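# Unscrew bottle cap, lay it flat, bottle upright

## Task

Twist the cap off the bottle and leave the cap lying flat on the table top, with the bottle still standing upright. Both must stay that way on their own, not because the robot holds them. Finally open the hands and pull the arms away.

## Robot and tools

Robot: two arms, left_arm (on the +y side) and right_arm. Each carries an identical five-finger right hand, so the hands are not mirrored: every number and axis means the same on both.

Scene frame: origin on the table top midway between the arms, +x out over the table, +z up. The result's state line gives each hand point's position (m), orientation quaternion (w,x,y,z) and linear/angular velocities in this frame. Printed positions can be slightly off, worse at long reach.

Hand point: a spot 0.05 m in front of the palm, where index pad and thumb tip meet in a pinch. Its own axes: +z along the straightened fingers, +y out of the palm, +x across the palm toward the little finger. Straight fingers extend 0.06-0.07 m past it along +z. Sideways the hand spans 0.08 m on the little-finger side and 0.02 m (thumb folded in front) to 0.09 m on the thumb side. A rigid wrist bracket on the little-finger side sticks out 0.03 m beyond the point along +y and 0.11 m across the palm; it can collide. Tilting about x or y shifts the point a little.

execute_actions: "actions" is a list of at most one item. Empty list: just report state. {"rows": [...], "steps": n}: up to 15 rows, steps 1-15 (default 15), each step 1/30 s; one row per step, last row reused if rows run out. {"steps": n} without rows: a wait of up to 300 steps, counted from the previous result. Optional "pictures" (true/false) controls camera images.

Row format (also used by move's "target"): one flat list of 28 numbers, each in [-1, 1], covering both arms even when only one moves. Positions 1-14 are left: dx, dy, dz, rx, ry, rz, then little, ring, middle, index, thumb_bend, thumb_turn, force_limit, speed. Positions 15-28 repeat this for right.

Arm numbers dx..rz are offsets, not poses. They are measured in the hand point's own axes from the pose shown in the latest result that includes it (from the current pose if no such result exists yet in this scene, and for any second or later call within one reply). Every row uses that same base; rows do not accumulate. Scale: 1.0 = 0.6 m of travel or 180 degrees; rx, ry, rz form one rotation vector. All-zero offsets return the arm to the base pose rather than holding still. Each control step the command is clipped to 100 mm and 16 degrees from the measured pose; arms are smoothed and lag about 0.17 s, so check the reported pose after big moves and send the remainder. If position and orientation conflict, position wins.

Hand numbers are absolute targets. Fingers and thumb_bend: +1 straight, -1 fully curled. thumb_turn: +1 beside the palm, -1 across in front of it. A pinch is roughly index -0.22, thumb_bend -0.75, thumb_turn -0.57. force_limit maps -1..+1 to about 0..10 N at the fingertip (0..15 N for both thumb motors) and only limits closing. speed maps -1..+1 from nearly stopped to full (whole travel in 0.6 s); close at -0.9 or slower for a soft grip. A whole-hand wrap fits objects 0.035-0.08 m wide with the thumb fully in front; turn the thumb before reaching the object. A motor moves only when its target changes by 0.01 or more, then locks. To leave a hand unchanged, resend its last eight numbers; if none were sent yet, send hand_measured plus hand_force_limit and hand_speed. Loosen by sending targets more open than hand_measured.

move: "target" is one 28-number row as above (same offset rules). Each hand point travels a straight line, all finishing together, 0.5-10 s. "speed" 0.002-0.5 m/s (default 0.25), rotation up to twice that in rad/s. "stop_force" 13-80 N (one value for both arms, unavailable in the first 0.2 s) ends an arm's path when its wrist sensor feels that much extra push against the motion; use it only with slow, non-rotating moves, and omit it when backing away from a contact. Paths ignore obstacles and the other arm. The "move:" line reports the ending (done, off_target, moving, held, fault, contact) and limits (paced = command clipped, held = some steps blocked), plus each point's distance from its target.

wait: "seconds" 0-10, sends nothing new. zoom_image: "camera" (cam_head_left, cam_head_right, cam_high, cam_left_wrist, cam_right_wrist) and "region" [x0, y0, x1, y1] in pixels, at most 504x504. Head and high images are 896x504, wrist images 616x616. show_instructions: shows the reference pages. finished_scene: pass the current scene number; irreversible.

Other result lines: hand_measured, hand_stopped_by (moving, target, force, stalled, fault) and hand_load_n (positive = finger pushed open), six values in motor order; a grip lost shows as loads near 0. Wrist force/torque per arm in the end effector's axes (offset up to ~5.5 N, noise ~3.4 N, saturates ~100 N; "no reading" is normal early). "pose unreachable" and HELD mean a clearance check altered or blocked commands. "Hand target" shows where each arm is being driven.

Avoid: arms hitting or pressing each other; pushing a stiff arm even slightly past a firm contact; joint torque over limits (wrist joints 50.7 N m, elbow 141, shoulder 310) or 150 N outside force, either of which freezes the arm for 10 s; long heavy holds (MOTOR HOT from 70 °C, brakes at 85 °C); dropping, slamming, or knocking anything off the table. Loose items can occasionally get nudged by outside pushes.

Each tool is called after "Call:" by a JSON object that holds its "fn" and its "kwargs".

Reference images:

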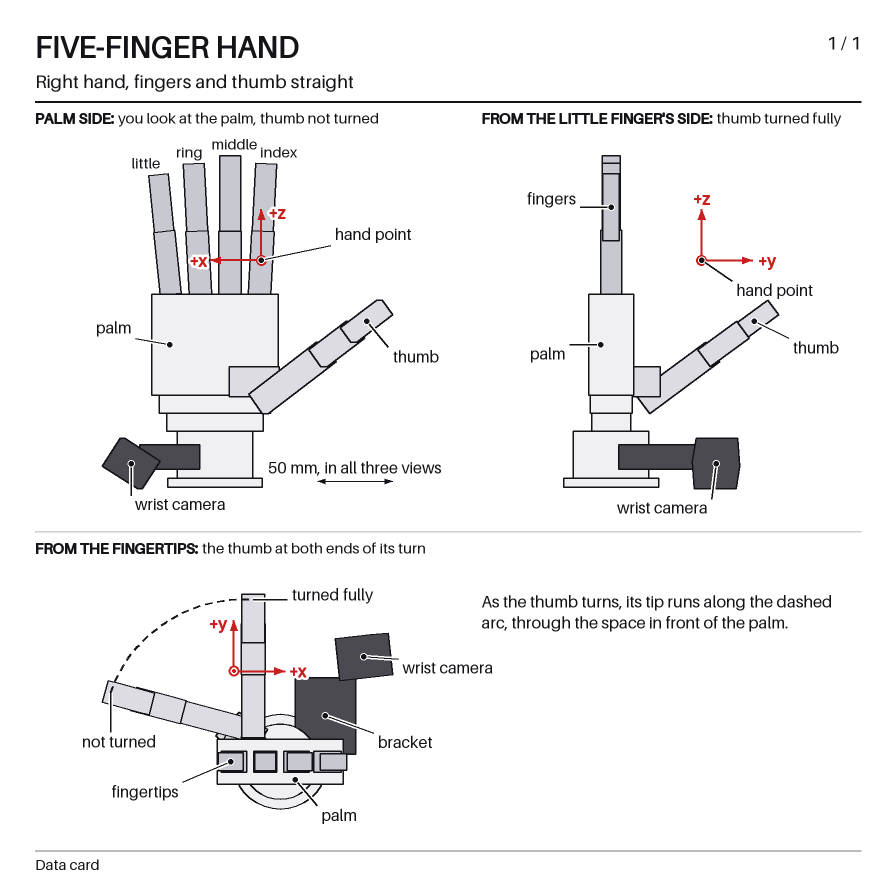

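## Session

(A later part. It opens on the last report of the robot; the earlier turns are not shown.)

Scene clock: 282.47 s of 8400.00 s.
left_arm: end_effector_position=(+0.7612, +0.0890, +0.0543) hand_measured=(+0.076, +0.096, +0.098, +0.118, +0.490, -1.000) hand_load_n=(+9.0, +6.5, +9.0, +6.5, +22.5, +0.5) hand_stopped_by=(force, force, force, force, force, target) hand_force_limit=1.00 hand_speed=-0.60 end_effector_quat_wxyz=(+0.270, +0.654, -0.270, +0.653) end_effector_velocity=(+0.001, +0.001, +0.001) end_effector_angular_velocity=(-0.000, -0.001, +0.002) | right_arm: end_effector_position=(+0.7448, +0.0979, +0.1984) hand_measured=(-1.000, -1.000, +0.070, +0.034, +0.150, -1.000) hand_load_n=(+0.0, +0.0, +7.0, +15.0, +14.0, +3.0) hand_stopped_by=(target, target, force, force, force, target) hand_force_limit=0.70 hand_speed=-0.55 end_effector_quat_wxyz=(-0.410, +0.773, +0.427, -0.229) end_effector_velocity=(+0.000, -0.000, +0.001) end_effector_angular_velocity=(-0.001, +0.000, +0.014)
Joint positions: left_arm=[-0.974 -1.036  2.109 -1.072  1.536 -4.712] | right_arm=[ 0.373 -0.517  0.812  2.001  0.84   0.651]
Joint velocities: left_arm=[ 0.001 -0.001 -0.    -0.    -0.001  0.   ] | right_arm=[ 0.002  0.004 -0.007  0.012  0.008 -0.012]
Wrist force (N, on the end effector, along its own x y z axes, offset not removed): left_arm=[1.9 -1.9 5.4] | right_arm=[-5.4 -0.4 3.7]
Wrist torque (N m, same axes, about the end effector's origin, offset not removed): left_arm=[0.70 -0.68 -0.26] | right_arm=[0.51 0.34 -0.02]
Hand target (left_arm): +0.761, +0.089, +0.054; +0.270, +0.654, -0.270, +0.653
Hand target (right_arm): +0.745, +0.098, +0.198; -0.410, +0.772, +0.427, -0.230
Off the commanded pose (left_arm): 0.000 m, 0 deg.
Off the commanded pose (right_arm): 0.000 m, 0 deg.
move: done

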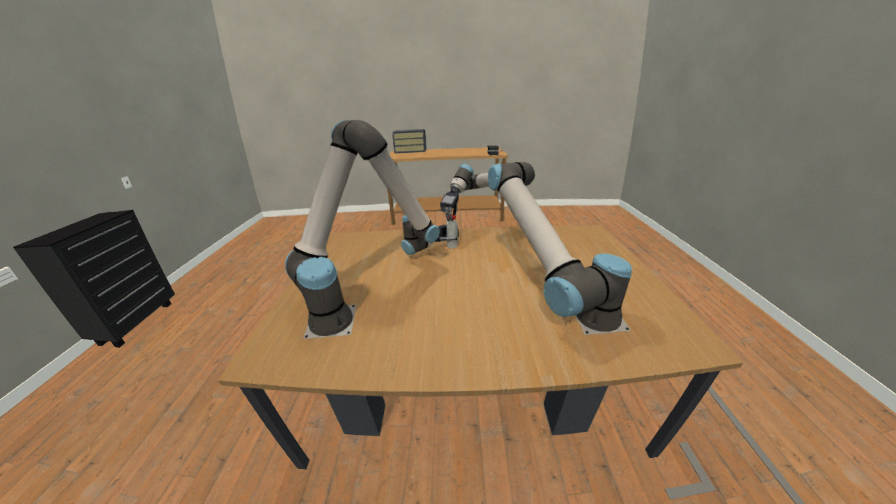

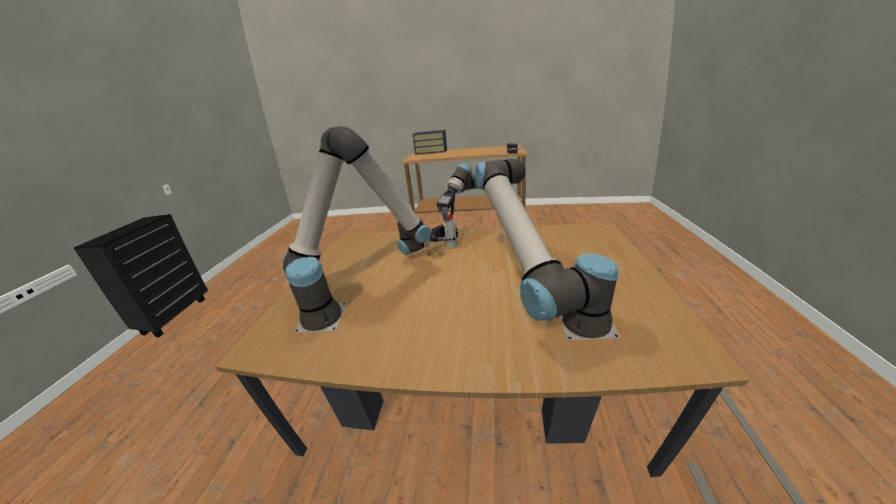

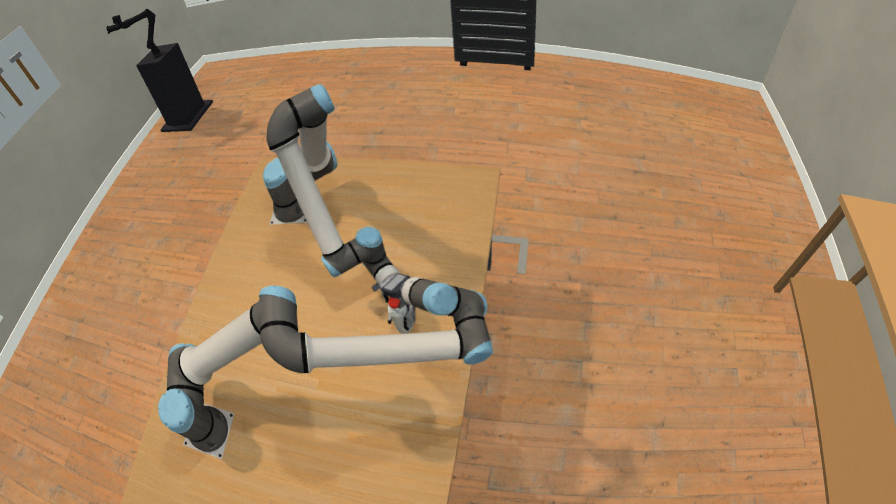

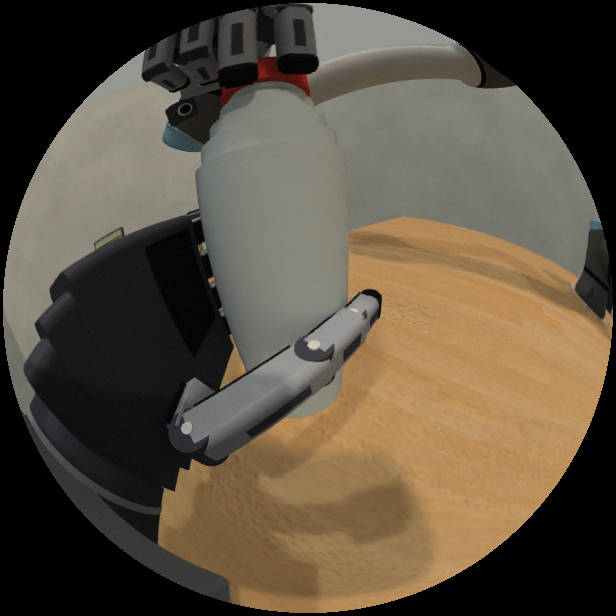

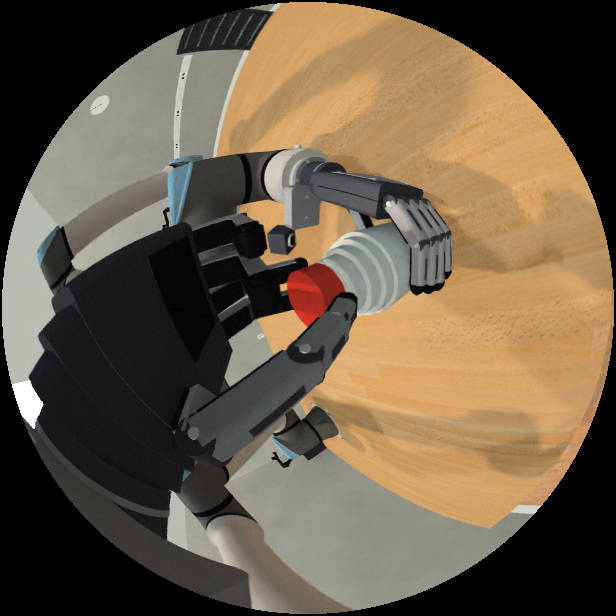

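Call:
{"fn": "execute_actions", "kwargs": {"actions": [{"rows":[[0,0,0,0,0,0,-1,-1,-1,-1,-1,-1,1,-0.6,0,0,0,0,0,0,-1,-1,0.33,0.32,0.3,-1,0.8,0]],"steps":7}], "pictures": false}}

Call:
{"fn": "move", "kwargs": {"target": [0,0,0,0,0,0,-1,-1,-1,-1,-1,-1,1,-0.6,0.030,-0.0017,0.0049,0.003,0.5988,0.4038,-1,-1,0.33,0.32,0.3,-1,0.8,0], "speed": 0.35}}

Call:
{"fn": "execute_actions", "kwargs": {"actions": [{"rows":[[0,0,0,0,0,0,-1,-1,-1,-1,-1,-1,1,-0.6,0,0,0,0,0,0,-1,-1,-0.5,-0.5,-0.8,-1,0.7,-0.55]],"steps":15}], "pictures": false}}

Call:
{"fn": "move", "kwargs": {"target": [0,0,0,0,0,0,-1,-1,-1,-1,-1,-1,1,-0.6,0.006,0.0087,-0.016,-0.0015,-0.2994,-0.2019,-1,-1,-0.5,-0.5,-0.8,-1,0.7,-0.55], "speed": 0.25}}

Call:
{"fn": "move", "kwargs": {"target": [0,0,0,0,0,0,-1,-1,-1,-1,-1,-1,1,-0.6,0.006,0.007,-0.0155,-0.0015,-0.2994,-0.2019,-1,-1,-0.5,-0.5,-0.8,-1,0.7,-0.55], "speed": 0.25}}

Scene clock: 301.10 s of 8400.00 s.
left_arm: end_effector_position=(+0.7612, +0.0890, +0.0543) hand_measured=(+0.076, +0.096, +0.098, +0.118, +0.490, -1.000) hand_load_n=(+6.0, +4.5, +8.0, +7.0, +22.5, +2.0) hand_stopped_by=(force, force, force, force, force, target) hand_force_limit=1.00 hand_speed=-0.60 end_effector_quat_wxyz=(+0.270, +0.654, -0.270, +0.653) end_effector_velocity=(-0.001, -0.001, +0.000) end_effector_angular_velocity=(+0.000, -0.001, -0.001) | right_arm: end_effector_position=(+0.7448, +0.0980, +0.1983) hand_measured=(-1.000, -1.000, +0.286, +0.250, +0.280, -1.000) hand_load_n=(+0.0, +0.0, +0.0, +0.0, +0.0, +0.0) hand_stopped_by=(target, target, moving, moving, moving, target) hand_force_limit=0.80 hand_speed=0.00 end_effector_quat_wxyz=(-0.410, +0.773, +0.427, -0.229) end_effector_velocity=(-0.000, -0.000, +0.001) end_effector_angular_velocity=(+0.000, -0.001, -0.005)
Joint positions: left_arm=[-0.974 -1.036  2.109 -1.072  1.536 -4.712] | right_arm=[ 0.373 -0.517  0.811  2.001  0.841  0.651]
Joint velocities: left_arm=[-0.001 -0.     0.    -0.     0.     0.001] | right_arm=[-0.001 -0.003  0.003 -0.004 -0.002  0.005]
Wrist force (N, on the end effector, along its own x y z axes, offset not removed): left_arm=[8.5 1.8 -1.3] | right_arm=[0.6 0.6 0.3]
Wrist torque (N m, same axes, about the end effector's origin, offset not removed): left_arm=[0.49 -0.27 0.25] | right_arm=[-0.18 -0.05 -0.02]
Hand target (left_arm): +0.761, +0.089, +0.054; +0.270, +0.654, -0.270, +0.653
Hand target (right_arm): +0.745, +0.098, +0.198; -0.410, +0.773, +0.427, -0.229
Off the commanded pose (left_arm): 0.000 m, 0 deg.
Off the commanded pose (right_arm): 0.000 m, 0 deg.
Steps of this call (steps 1 to 90: nothing new was sent; then 15.40 s passed at rest; steps 91 to 97: all 7 steps of this action). Readings (end_effector_position | what the end effector reports):
91: left_arm (+0.7612, +0.0890, +0.0543) | right_arm (+0.7448, +0.0979, +0.1983) | left_arm hand_measured=(+0.076, +0.096, +0.098, +0.118, +0.490, -1.000) hand_load_n=(+9.0, +6.5, +9.0, +6.5, +22.5, +0.5) hand_stopped_by=(force, force, force, force, force, target) hand_force_limit=1.00 hand_speed=-0.60 | right_arm hand_measured=(-1.000, -1.000, +0.070, +0.034, +0.150, -1.000) hand_load_n=(+0.0, +0.0, +7.0, +15.0, +14.0, +3.0) hand_stopped_by=(target, target, moving, moving, moving, target) hand_force_limit=0.80 hand_speed=0.00
92: left_arm (+0.7612, +0.0890, +0.0543) | right_arm (+0.7448, +0.0979, +0.1983) | left_arm hand_measured=(+0.076, +0.096, +0.098, +0.118, +0.490, -1.000) hand_load_n=(+9.0, +6.5, +9.0, +6.5, +22.5, +0.5) hand_stopped_by=(force, force, force, force, force, target) hand_force_limit=1.00 hand_speed=-0.60 | right_arm hand_measured=(-1.000, -1.000, +0.070, +0.034, +0.150, -1.000) hand_load_n=(+0.0, +0.0, +7.0, +15.0, +14.0, +3.0) hand_stopped_by=(target, target, moving, moving, moving, target) hand_force_limit=0.80 hand_speed=0.00
94: left_arm (+0.7612, +0.0890, +0.0543) | right_arm (+0.7449, +0.0979, +0.1983) | left_arm hand_measured=(+0.076, +0.096, +0.098, +0.118, +0.490, -1.000) hand_load_n=(+6.0, +4.5, +8.0, +7.0, +22.5, +2.0) hand_stopped_by=(force, force, force, force, force, target) hand_force_limit=1.00 hand_speed=-0.60 | right_arm hand_measured=(-1.000, -1.000, +0.120, +0.084, +0.176, -1.000) hand_load_n=(+0.0, +0.0, +0.0, +1.0, +1.5, +0.0) hand_stopped_by=(target, target, moving, moving, moving, target) hand_force_limit=0.80 hand_speed=0.00
97: the state above

Scene clock: 305.23 s of 8400.00 s.
left_arm: end_effector_position=(+0.7612, +0.0890, +0.0543) hand_measured=(+0.076, +0.096, +0.098, +0.118, +0.490, -1.000) hand_load_n=(+6.0, +4.5, +8.0, +7.0, +22.5, +2.0) hand_stopped_by=(force, force, force, force, force, target) hand_force_limit=1.00 hand_speed=-0.60 end_effector_quat_wxyz=(+0.270, +0.654, -0.270, +0.653) end_effector_velocity=(+0.000, -0.000, +0.001) end_effector_angular_velocity=(-0.001, -0.000, +0.001) | right_arm: end_effector_position=(+0.7516, +0.1148, +0.1973) hand_measured=(-1.000, -1.000, +0.330, +0.320, +0.300, -1.000) hand_load_n=(+0.0, +0.0, +0.0, +0.0, +0.0, +0.0) hand_stopped_by=(target, target, target, target, target, target) hand_force_limit=0.80 hand_speed=0.00 end_effector_quat_wxyz=(-0.382, +0.714, -0.519, +0.273) end_effector_velocity=(+0.000, +0.000, -0.001) end_effector_angular_velocity=(-0.001, +0.002, -0.015)
Joint positions: left_arm=[-0.974 -1.036  2.109 -1.072  1.536 -4.712] | right_arm=[ 0.552 -1.12   1.548  0.179  1.765  3.283]
Joint velocities: left_arm=[-0.    -0.001 -0.     0.    -0.002 -0.   ] | right_arm=[ 0.004  0.004 -0.004  0.005  0.016  0.011]
Wrist force (N, on the end effector, along its own x y z axes, offset not removed): left_arm=[9.2 3.1 -0.8] | right_arm=[3.4 0.3 -1.9]
Wrist torque (N m, same axes, about the end effector's origin, offset not removed): left_arm=[0.68 -0.37 0.28] | right_arm=[-0.14 -0.37 0.09]
Hand target (left_arm): +0.761, +0.089, +0.054; +0.270, +0.654, -0.270, +0.653
Hand target (right_arm): +0.752, +0.115, +0.197; -0.381, +0.714, -0.520, +0.273
Off the commanded pose (left_arm): 0.000 m, 0 deg.
Off the commanded pose (right_arm): 0.000 m, 0 deg.
move: done

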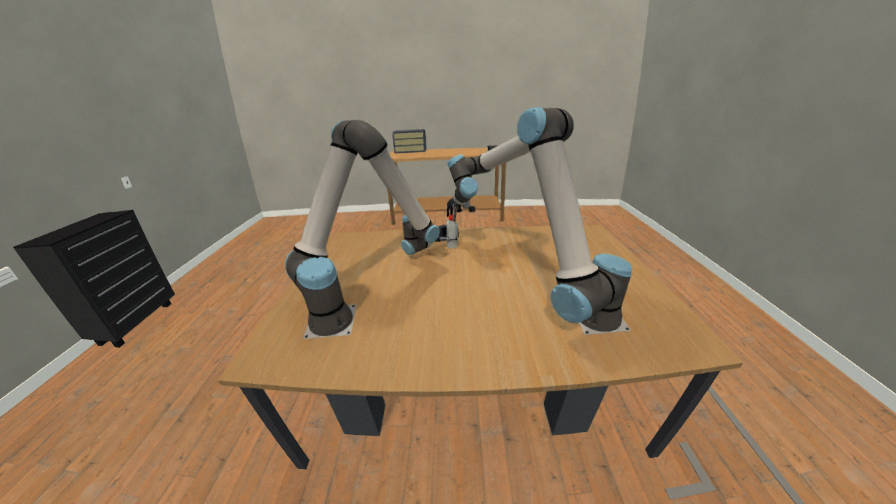

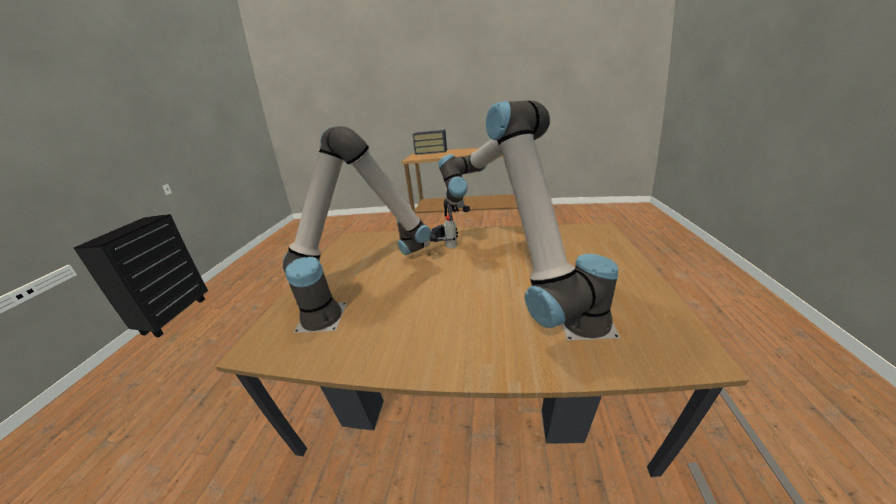

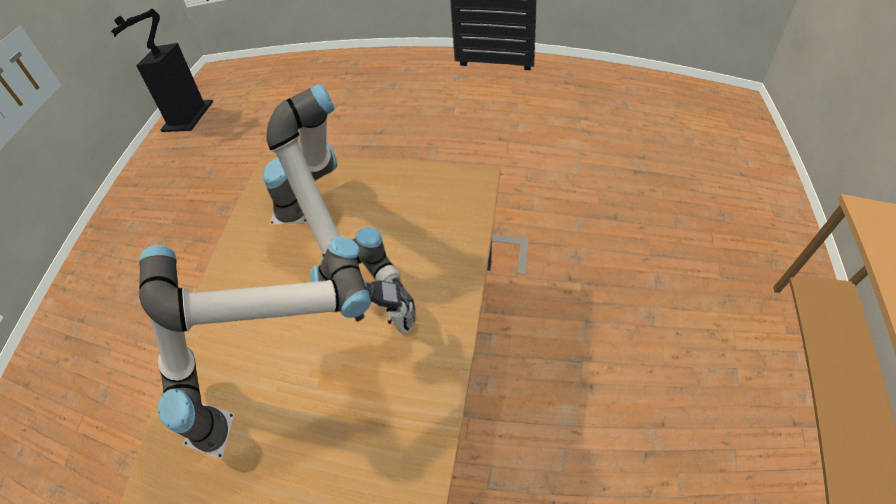

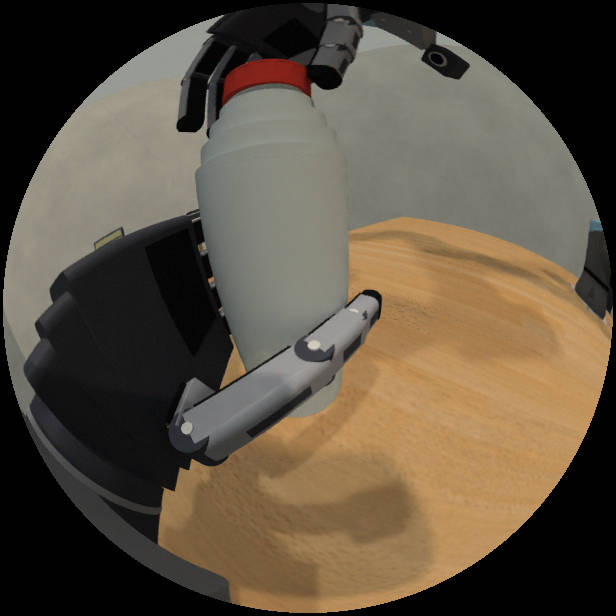

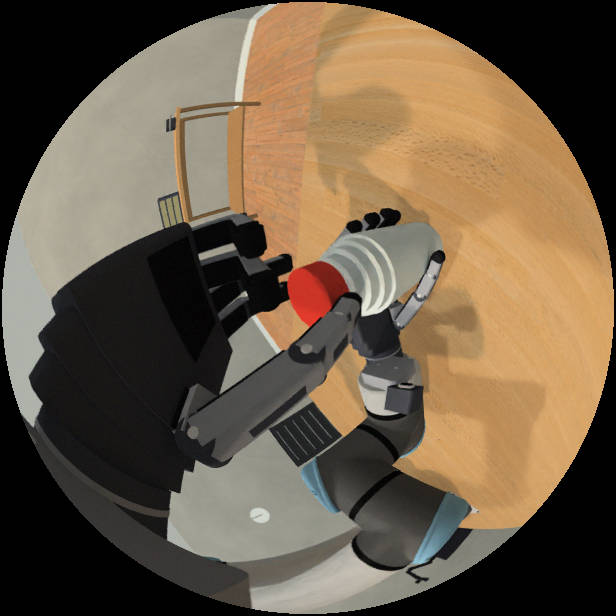

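Scene clock: 305.73 s of 8400.00 s.
left_arm: end_effector_position=(+0.7612, +0.0890, +0.0543) hand_measured=(+0.076, +0.096, +0.098, +0.118, +0.490, -1.000) hand_load_n=(+6.0, +4.0, +7.5, +6.5, +23.0, +2.5) hand_stopped_by=(force, force, force, force, force, target) hand_force_limit=1.00 hand_speed=-0.60 end_effector_quat_wxyz=(+0.270, +0.654, -0.270, +0.653) end_effector_velocity=(-0.000, -0.000, -0.000) end_effector_angular_velocity=(+0.001, -0.001, -0.000) | right_arm: end_effector_position=(+0.7516, +0.1149, +0.1973) hand_measured=(-1.000, -1.000, +0.068, +0.034, +0.150, -1.000) hand_load_n=(+0.0, +0.0, +8.5, +11.5, +16.5, +0.0) hand_stopped_by=(target, target, force, force, force, target) hand_force_limit=0.70 hand_speed=-0.55 end_effector_quat_wxyz=(-0.382, +0.714, -0.519, +0.273) end_effector_velocity=(+0.001, +0.000, -0.000) end_effector_angular_velocity=(+0.000, -0.001, -0.001)
Joint positions: left_arm=[-0.974 -1.036  2.109 -1.072  1.536 -4.712] | right_arm=[ 0.552 -1.12   1.548  0.179  1.765  3.283]
Joint velocities: left_arm=[-0.     0.     0.     0.     0.     0.001] | right_arm=[-0.     0.001 -0.    -0.002  0.001  0.   ]
Wrist force (N, on the end effector, along its own x y z axes, offset not removed): left_arm=[10.1 2.6 -2.6] | right_arm=[0.1 -3.3 -1.4]
Wrist torque (N m, same axes, about the end effector's origin, offset not removed): left_arm=[0.32 -0.41 0.49] | right_arm=[-0.20 0.07 -0.07]
Hand target (left_arm): +0.761, +0.089, +0.054; +0.270, +0.654, -0.270, +0.653
Hand target (right_arm): +0.752, +0.115, +0.197; -0.382, +0.714, -0.519, +0.273
Off the commanded pose (left_arm): 0.000 m, 0 deg.
Off the commanded pose (right_arm): 0.000 m, 0 deg.
Steps of this call (steps 1 to 15: all 15 steps of this action). Readings (end_effector_position | what the end effector reports):
1: left_arm (+0.7612, +0.0890, +0.0543) | right_arm (+0.7516, +0.1148, +0.1973) | left_arm hand_measured=(+0.076, +0.096, +0.098, +0.118, +0.490, -1.000) hand_load_n=(+6.0, +4.5, +8.0, +7.0, +22.5, +2.0) hand_stopped_by=(force, force, force, force, force, target) hand_force_limit=1.00 hand_speed=-0.60 | right_arm hand_measured=(-1.000, -1.000, +0.330, +0.320, +0.300, -1.000) hand_load_n=(+0.0, +0.0, +0.0, +0.0, +0.0, +0.0) hand_stopped_by=(target, target, moving, moving, moving, target) hand_force_limit=0.70 hand_speed=-0.55
2: left_arm (+0.7612, +0.0890, +0.0543) | right_arm (+0.7516, +0.1148, +0.1973) | left_arm hand_measured=(+0.076, +0.096, +0.098, +0.118, +0.490, -1.000) hand_load_n=(+6.0, +4.5, +8.0, +7.0, +22.5, +2.0) hand_stopped_by=(force, force, force, force, force, target) hand_force_limit=1.00 hand_speed=-0.60 | right_arm hand_measured=(-1.000, -1.000, +0.330, +0.320, +0.300, -1.000) hand_load_n=(+0.0, +0.0, +0.0, +0.0, +0.0, +0.0) hand_stopped_by=(target, target, moving, moving, moving, target) hand_force_limit=0.70 hand_speed=-0.55
4: left_arm (+0.7612, +0.0890, +0.0543) | right_arm (+0.7516, +0.1148, +0.1973) | left_arm hand_measured=(+0.076, +0.096, +0.098, +0.118, +0.490, -1.000) hand_load_n=(+6.0, +4.5, +8.0, +7.0, +22.5, +2.0) hand_stopped_by=(force, force, force, force, force, target) hand_force_limit=1.00 hand_speed=-0.60 | right_arm hand_measured=(-1.000, -1.000, +0.308, +0.298, +0.286, -1.000) hand_load_n=(+0.0, +0.0, +0.0, +0.0, +0.0, +0.0) hand_stopped_by=(target, target, moving, moving, moving, target) hand_force_limit=0.70 hand_speed=-0.55
8: left_arm (+0.7612, +0.0890, +0.0543) | right_arm (+0.7516, +0.1148, +0.1973) | left_arm hand_measured=(+0.076, +0.096, +0.098, +0.118, +0.490, -1.000) hand_load_n=(+6.0, +4.5, +8.0, +7.0, +22.5, +2.0) hand_stopped_by=(force, force, force, force, force, target) hand_force_limit=1.00 hand_speed=-0.60 | right_arm hand_measured=(-1.000, -1.000, +0.208, +0.198, +0.222, -1.000) hand_load_n=(+0.0, +0.0, +0.0, +0.0, +0.5, +0.0) hand_stopped_by=(target, target, moving, moving, moving, target) hand_force_limit=0.70 hand_speed=-0.55
15: the state above

Scene clock: 308.83 s of 8400.00 s.
left_arm: end_effector_position=(+0.7612, +0.0890, +0.0543) hand_measured=(+0.076, +0.096, +0.098, +0.118, +0.490, -1.000) hand_load_n=(+7.5, +5.5, +7.5, +6.0, +22.0, +1.0) hand_stopped_by=(force, force, force, force, force, target) hand_force_limit=1.00 hand_speed=-0.60 end_effector_quat_wxyz=(+0.270, +0.654, -0.270, +0.653) end_effector_velocity=(-0.000, -0.001, -0.000) end_effector_angular_velocity=(-0.000, -0.000, -0.002) | right_arm: end_effector_position=(+0.7423, +0.1080, +0.1986) hand_measured=(-1.000, -1.000, +0.068, +0.036, +0.152, -1.000) hand_load_n=(+0.0, +0.0, +8.0, +11.0, +16.5, +1.0) hand_stopped_by=(target, target, force, force, force, target) hand_force_limit=0.70 hand_speed=-0.55 end_effector_quat_wxyz=(-0.470, +0.881, -0.055, +0.026) end_effector_velocity=(-0.001, -0.000, +0.000) end_effector_angular_velocity=(-0.003, +0.001, +0.018)
Joint positions: left_arm=[-0.974 -1.036  2.109 -1.072  1.536 -4.712] | right_arm=[ 0.326 -0.95   1.339  0.609  0.725  2.289]
Joint velocities: left_arm=[-0.001  0.    -0.    -0.     0.001 -0.   ] | right_arm=[-0.     0.008 -0.011  0.025 -0.008 -0.026]
Wrist force (N, on the end effector, along its own x y z axes, offset not removed): left_arm=[10.6 -2.2 -3.8] | right_arm=[0.9 0.4 -2.9]
Wrist torque (N m, same axes, about the end effector's origin, offset not removed): left_arm=[0.37 -0.41 0.18] | right_arm=[0.12 -0.17 0.02]
Hand target (left_arm): +0.761, +0.089, +0.054; +0.270, +0.654, -0.270, +0.653
Hand target (right_arm): +0.742, +0.108, +0.199; -0.469, +0.881, -0.054, +0.026
Off the commanded pose (left_arm): 0.000 m, 0 deg.
Off the commanded pose (right_arm): 0.000 m, 0 deg.
move: done

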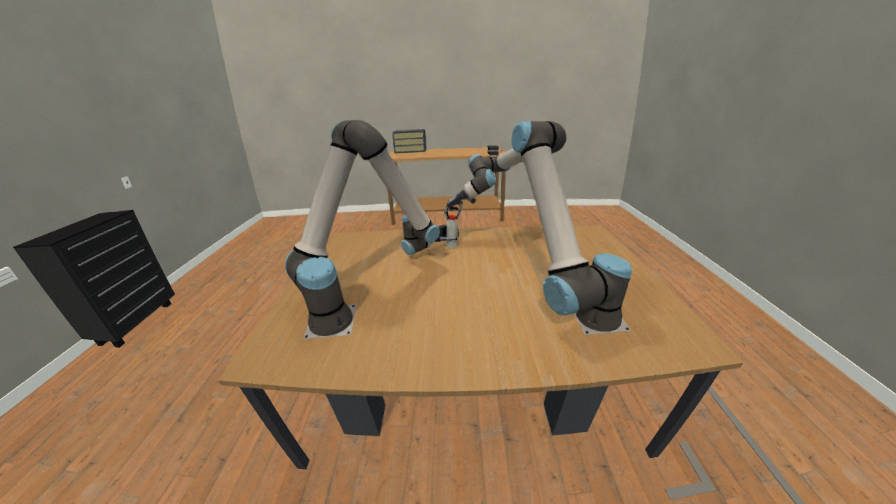

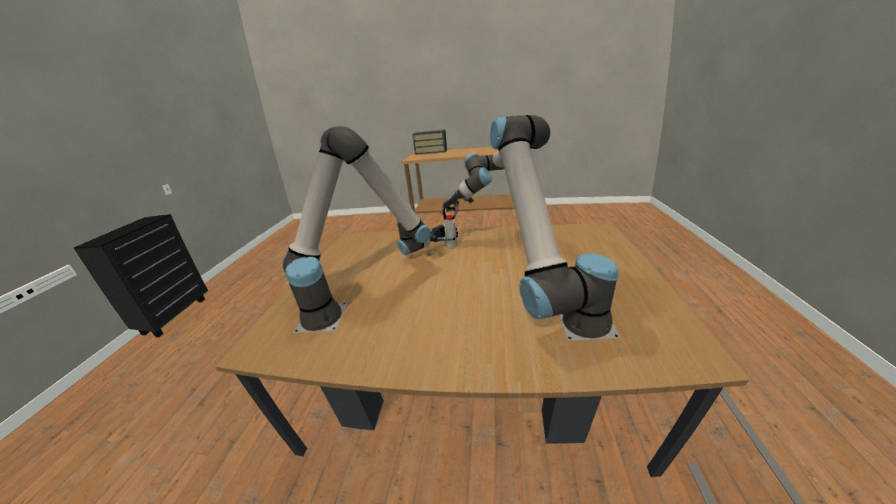

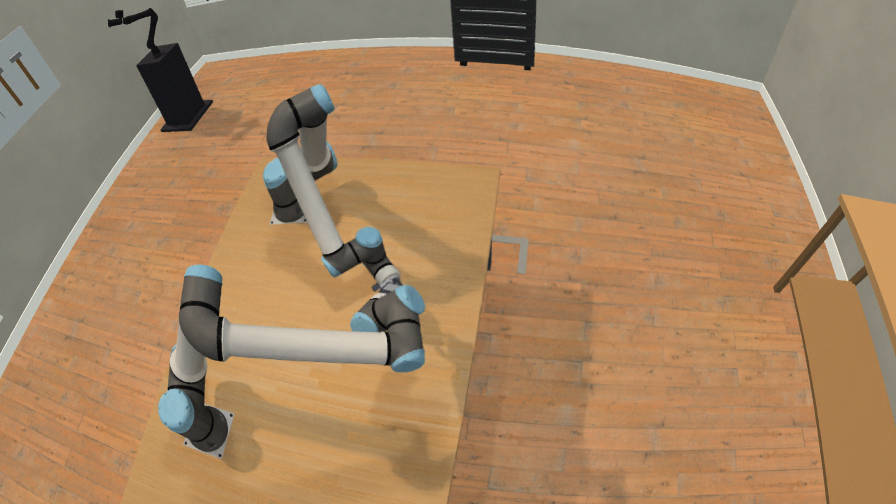

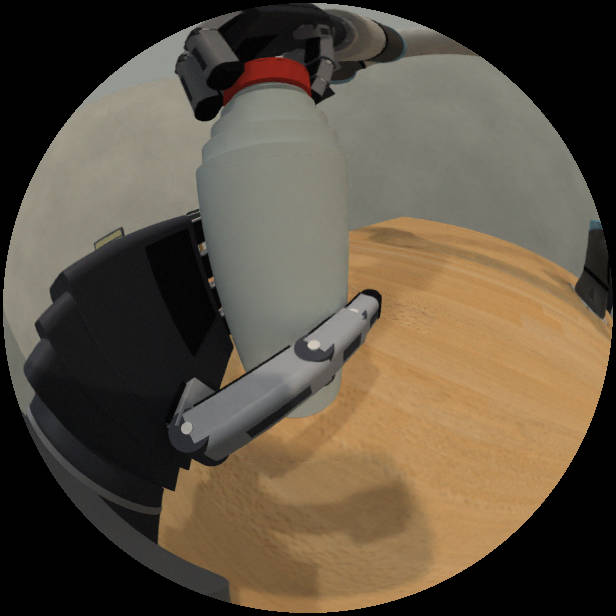

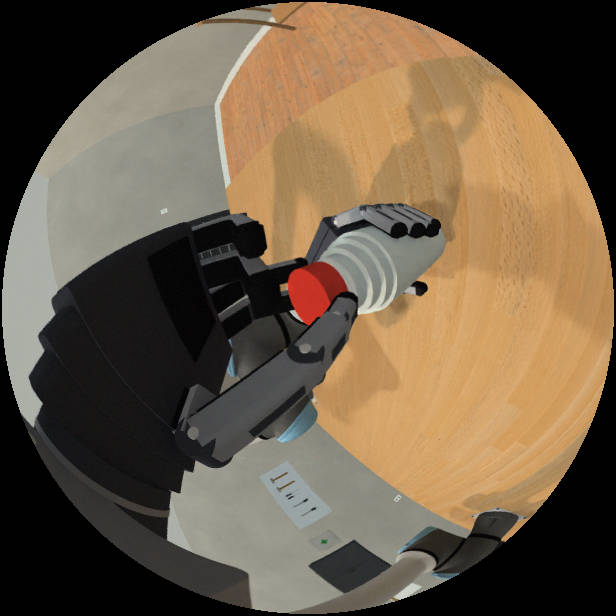

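Scene clock: 311.70 s of 8400.00 s.
left_arm: end_effector_position=(+0.7612, +0.0890, +0.0543) hand_measured=(+0.076, +0.096, +0.098, +0.118, +0.490, -1.000) hand_load_n=(+9.0, +6.5, +8.5, +6.0, +22.0, +0.5) hand_stopped_by=(force, force, force, force, force, target) hand_force_limit=1.00 hand_speed=-0.60 end_effector_quat_wxyz=(+0.270, +0.654, -0.270, +0.653) end_effector_velocity=(-0.000, -0.001, +0.001) end_effector_angular_velocity=(-0.001, -0.001, -0.001) | right_arm: end_effector_position=(+0.7449, +0.0976, +0.2002) hand_measured=(-1.000, -1.000, +0.068, +0.036, +0.152, -1.000) hand_load_n=(+0.0, +0.0, +8.0, +15.0, +14.0, +2.0) hand_stopped_by=(target, target, force, force, force, target) hand_force_limit=0.70 hand_speed=-0.55 end_effector_quat_wxyz=(-0.411, +0.773, +0.426, -0.228) end_effector_velocity=(+0.000, -0.000, +0.000) end_effector_angular_velocity=(-0.001, +0.002, +0.015)
Joint positions: left_arm=[-0.974 -1.036  2.109 -1.072  1.536 -4.712] | right_arm=[ 0.372 -0.519  0.812  2.001  0.839  0.652]
Joint velocities: left_arm=[-0.001 -0.    -0.001  0.    -0.     0.   ] | right_arm=[ 0.002  0.004 -0.007  0.013  0.009 -0.013]
Wrist force (N, on the end effector, along its own x y z axes, offset not removed): left_arm=[3.7 0.6 7.8] | right_arm=[-2.8 -4.0 4.6]
Wrist torque (N m, same axes, about the end effector's origin, offset not removed): left_arm=[0.72 -1.17 0.08] | right_arm=[-0.07 0.27 -0.12]
Hand target (left_arm): +0.761, +0.089, +0.054; +0.270, +0.654, -0.270, +0.653
Hand target (right_arm): +0.745, +0.098, +0.200; -0.411, +0.773, +0.427, -0.229
Off the commanded pose (left_arm): 0.000 m, 0 deg.
Off the commanded pose (right_arm): 0.000 m, 0 deg.
move: done

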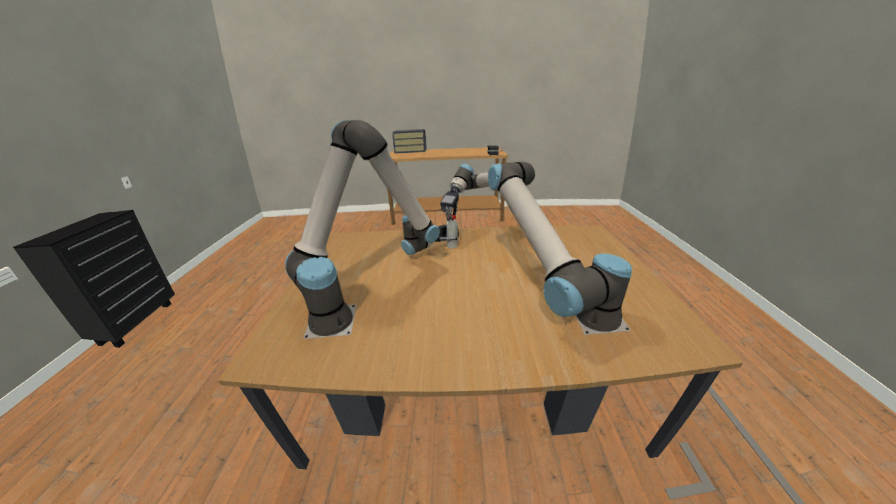

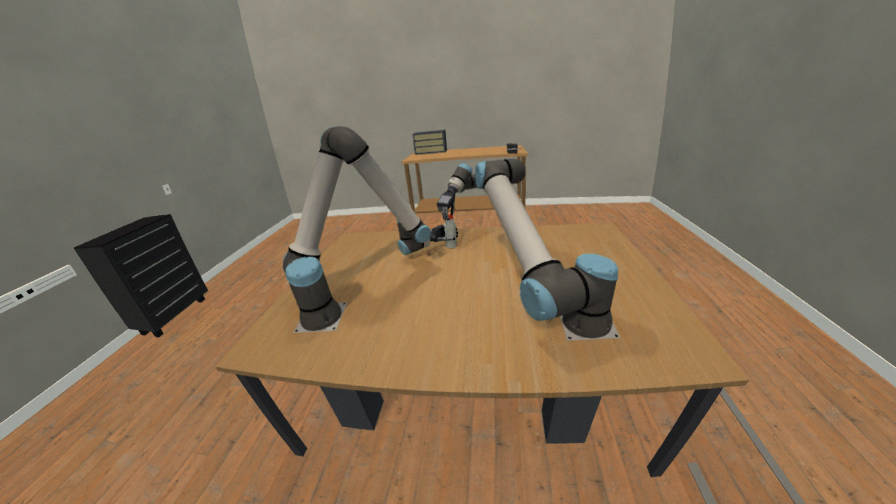

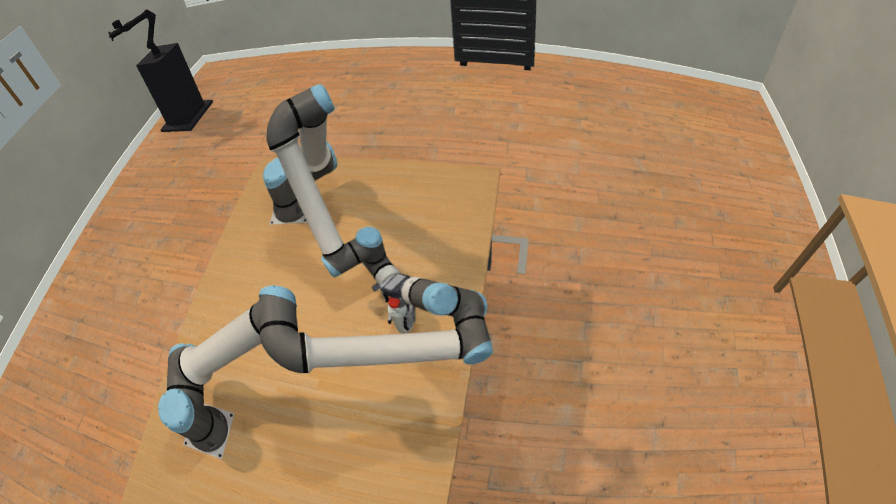

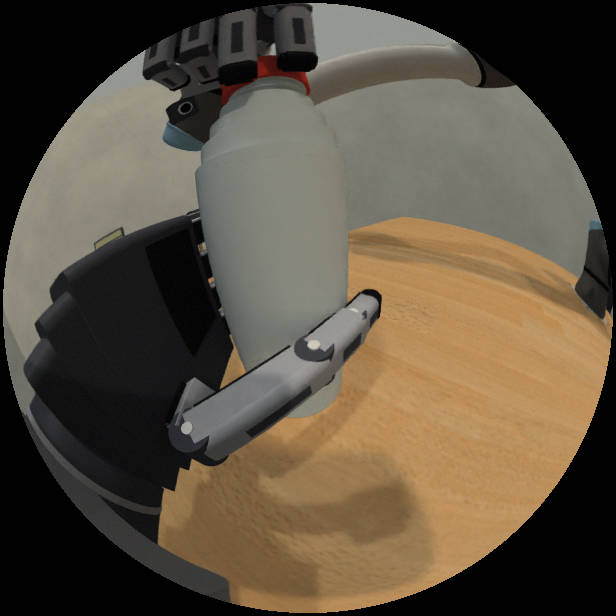

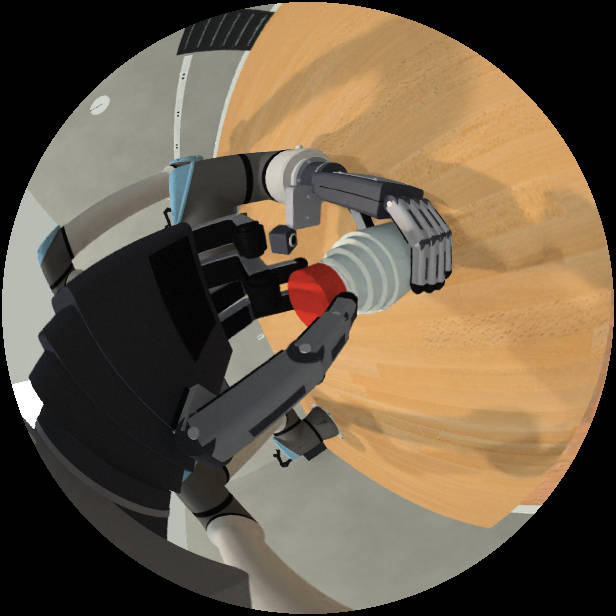

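May already be free; test lift.

Call:
{"fn": "move", "kwargs": {"target": [0,0,0,0,0,0,-1,-1,-1,-1,-1,-1,1,-0.6,0,-0.044,-0.025,0,0,0,-1,-1,-0.5,-0.5,-0.8,-1,0.7,-0.55], "speed": 0.01, "stop_force": 13}}

Scene clock: 318.87 s of 8400.00 s.
left_arm: end_effector_position=(+0.7612, +0.0890, +0.0543) hand_measured=(+0.076, +0.096, +0.098, +0.118, +0.490, -1.000) hand_load_n=(+6.5, +4.5, +7.5, +6.0, +22.0, +1.5) hand_stopped_by=(force, force, force, force, force, target) hand_force_limit=1.00 hand_speed=-0.60 end_effector_quat_wxyz=(+0.270, +0.654, -0.270, +0.653) end_effector_velocity=(+0.000, +0.000, +0.000) end_effector_angular_velocity=(+0.000, -0.001, +0.000) | right_arm: end_effector_position=(+0.7431, +0.0989, +0.2302) hand_measured=(-1.000, -1.000, +0.068, +0.036, +0.152, -1.000) hand_load_n=(+0.0, +0.0, +6.0, +12.5, +16.5, +0.0) hand_stopped_by=(target, target, force, force, force, target) hand_force_limit=0.70 hand_speed=-0.55 end_effector_quat_wxyz=(-0.411, +0.773, +0.426, -0.228) end_effector_velocity=(-0.000, +0.000, +0.002) end_effector_angular_velocity=(-0.001, +0.002, -0.002)
Joint positions: left_arm=[-0.974 -1.036  2.109 -1.072  1.536 -4.712] | right_arm=[ 0.374 -0.54   0.797  2.035  0.838  0.654]
Joint velocities: left_arm=[ 0.    -0.     0.    -0.    -0.     0.001] | right_arm=[ 0.    -0.    -0.002  0.003 -0.001  0.002]
Wrist force (N, on the end effector, along its own x y z axes, offset not removed): left_arm=[5.8 1.3 -2.3] | right_arm=[2.2 1.2 -0.3]
Wrist torque (N m, same axes, about the end effector's origin, offset not removed): left_arm=[0.43 0.21 0.13] | right_arm=[-0.08 -0.29 0.16]
Hand target (left_arm): +0.761, +0.089, +0.054; +0.270, +0.654, -0.270, +0.653
Hand target (right_arm): +0.743, +0.099, +0.231; -0.411, +0.773, +0.426, -0.228
Off the commanded pose (left_arm): 0.000 m, 0 deg.
Off the commanded pose (right_arm): 0.000 m, 0 deg.
After step 90, 0.90 s passed at rest.
move: done

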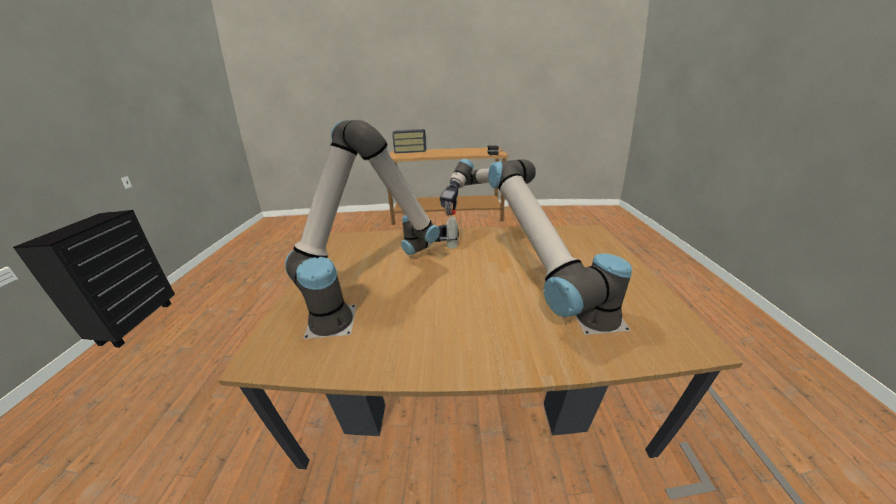

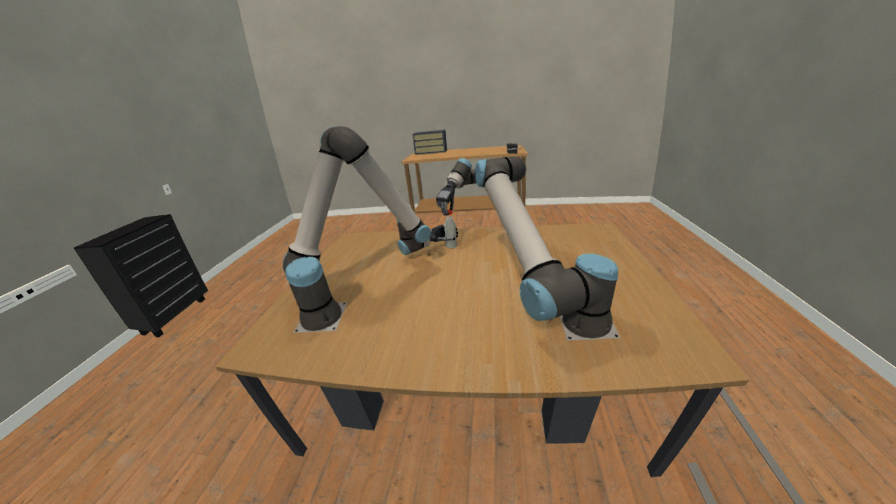

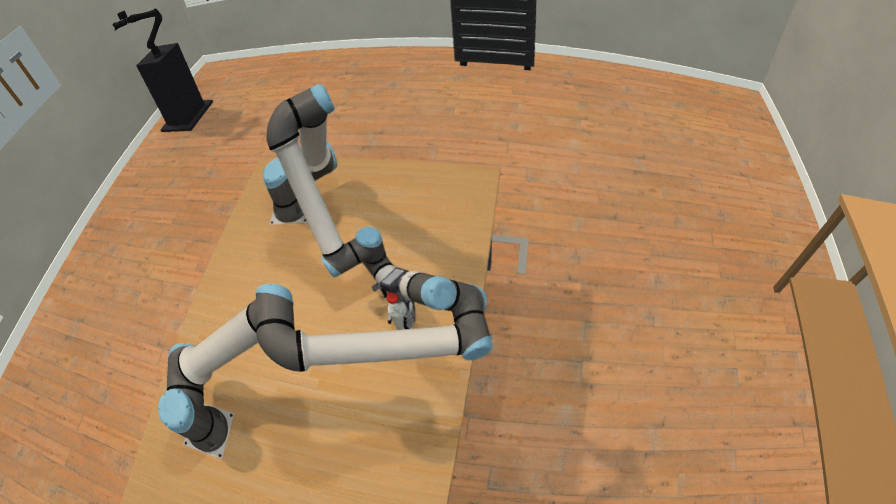

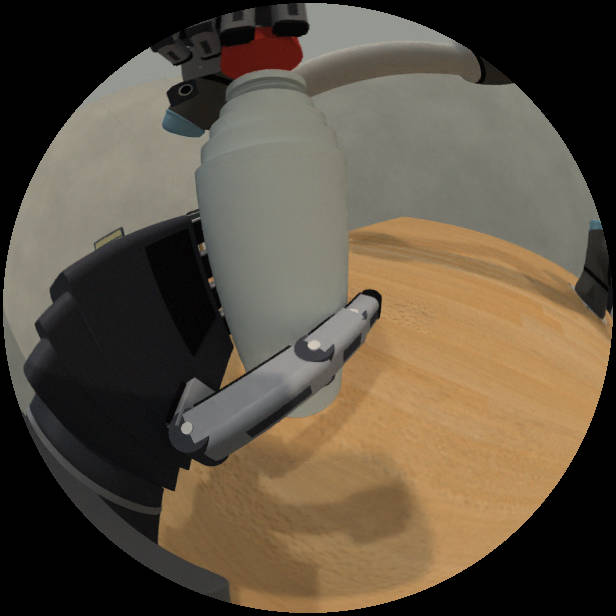

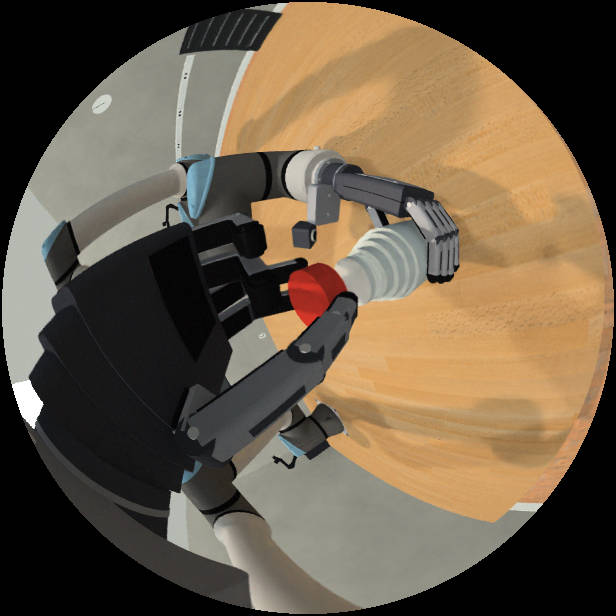

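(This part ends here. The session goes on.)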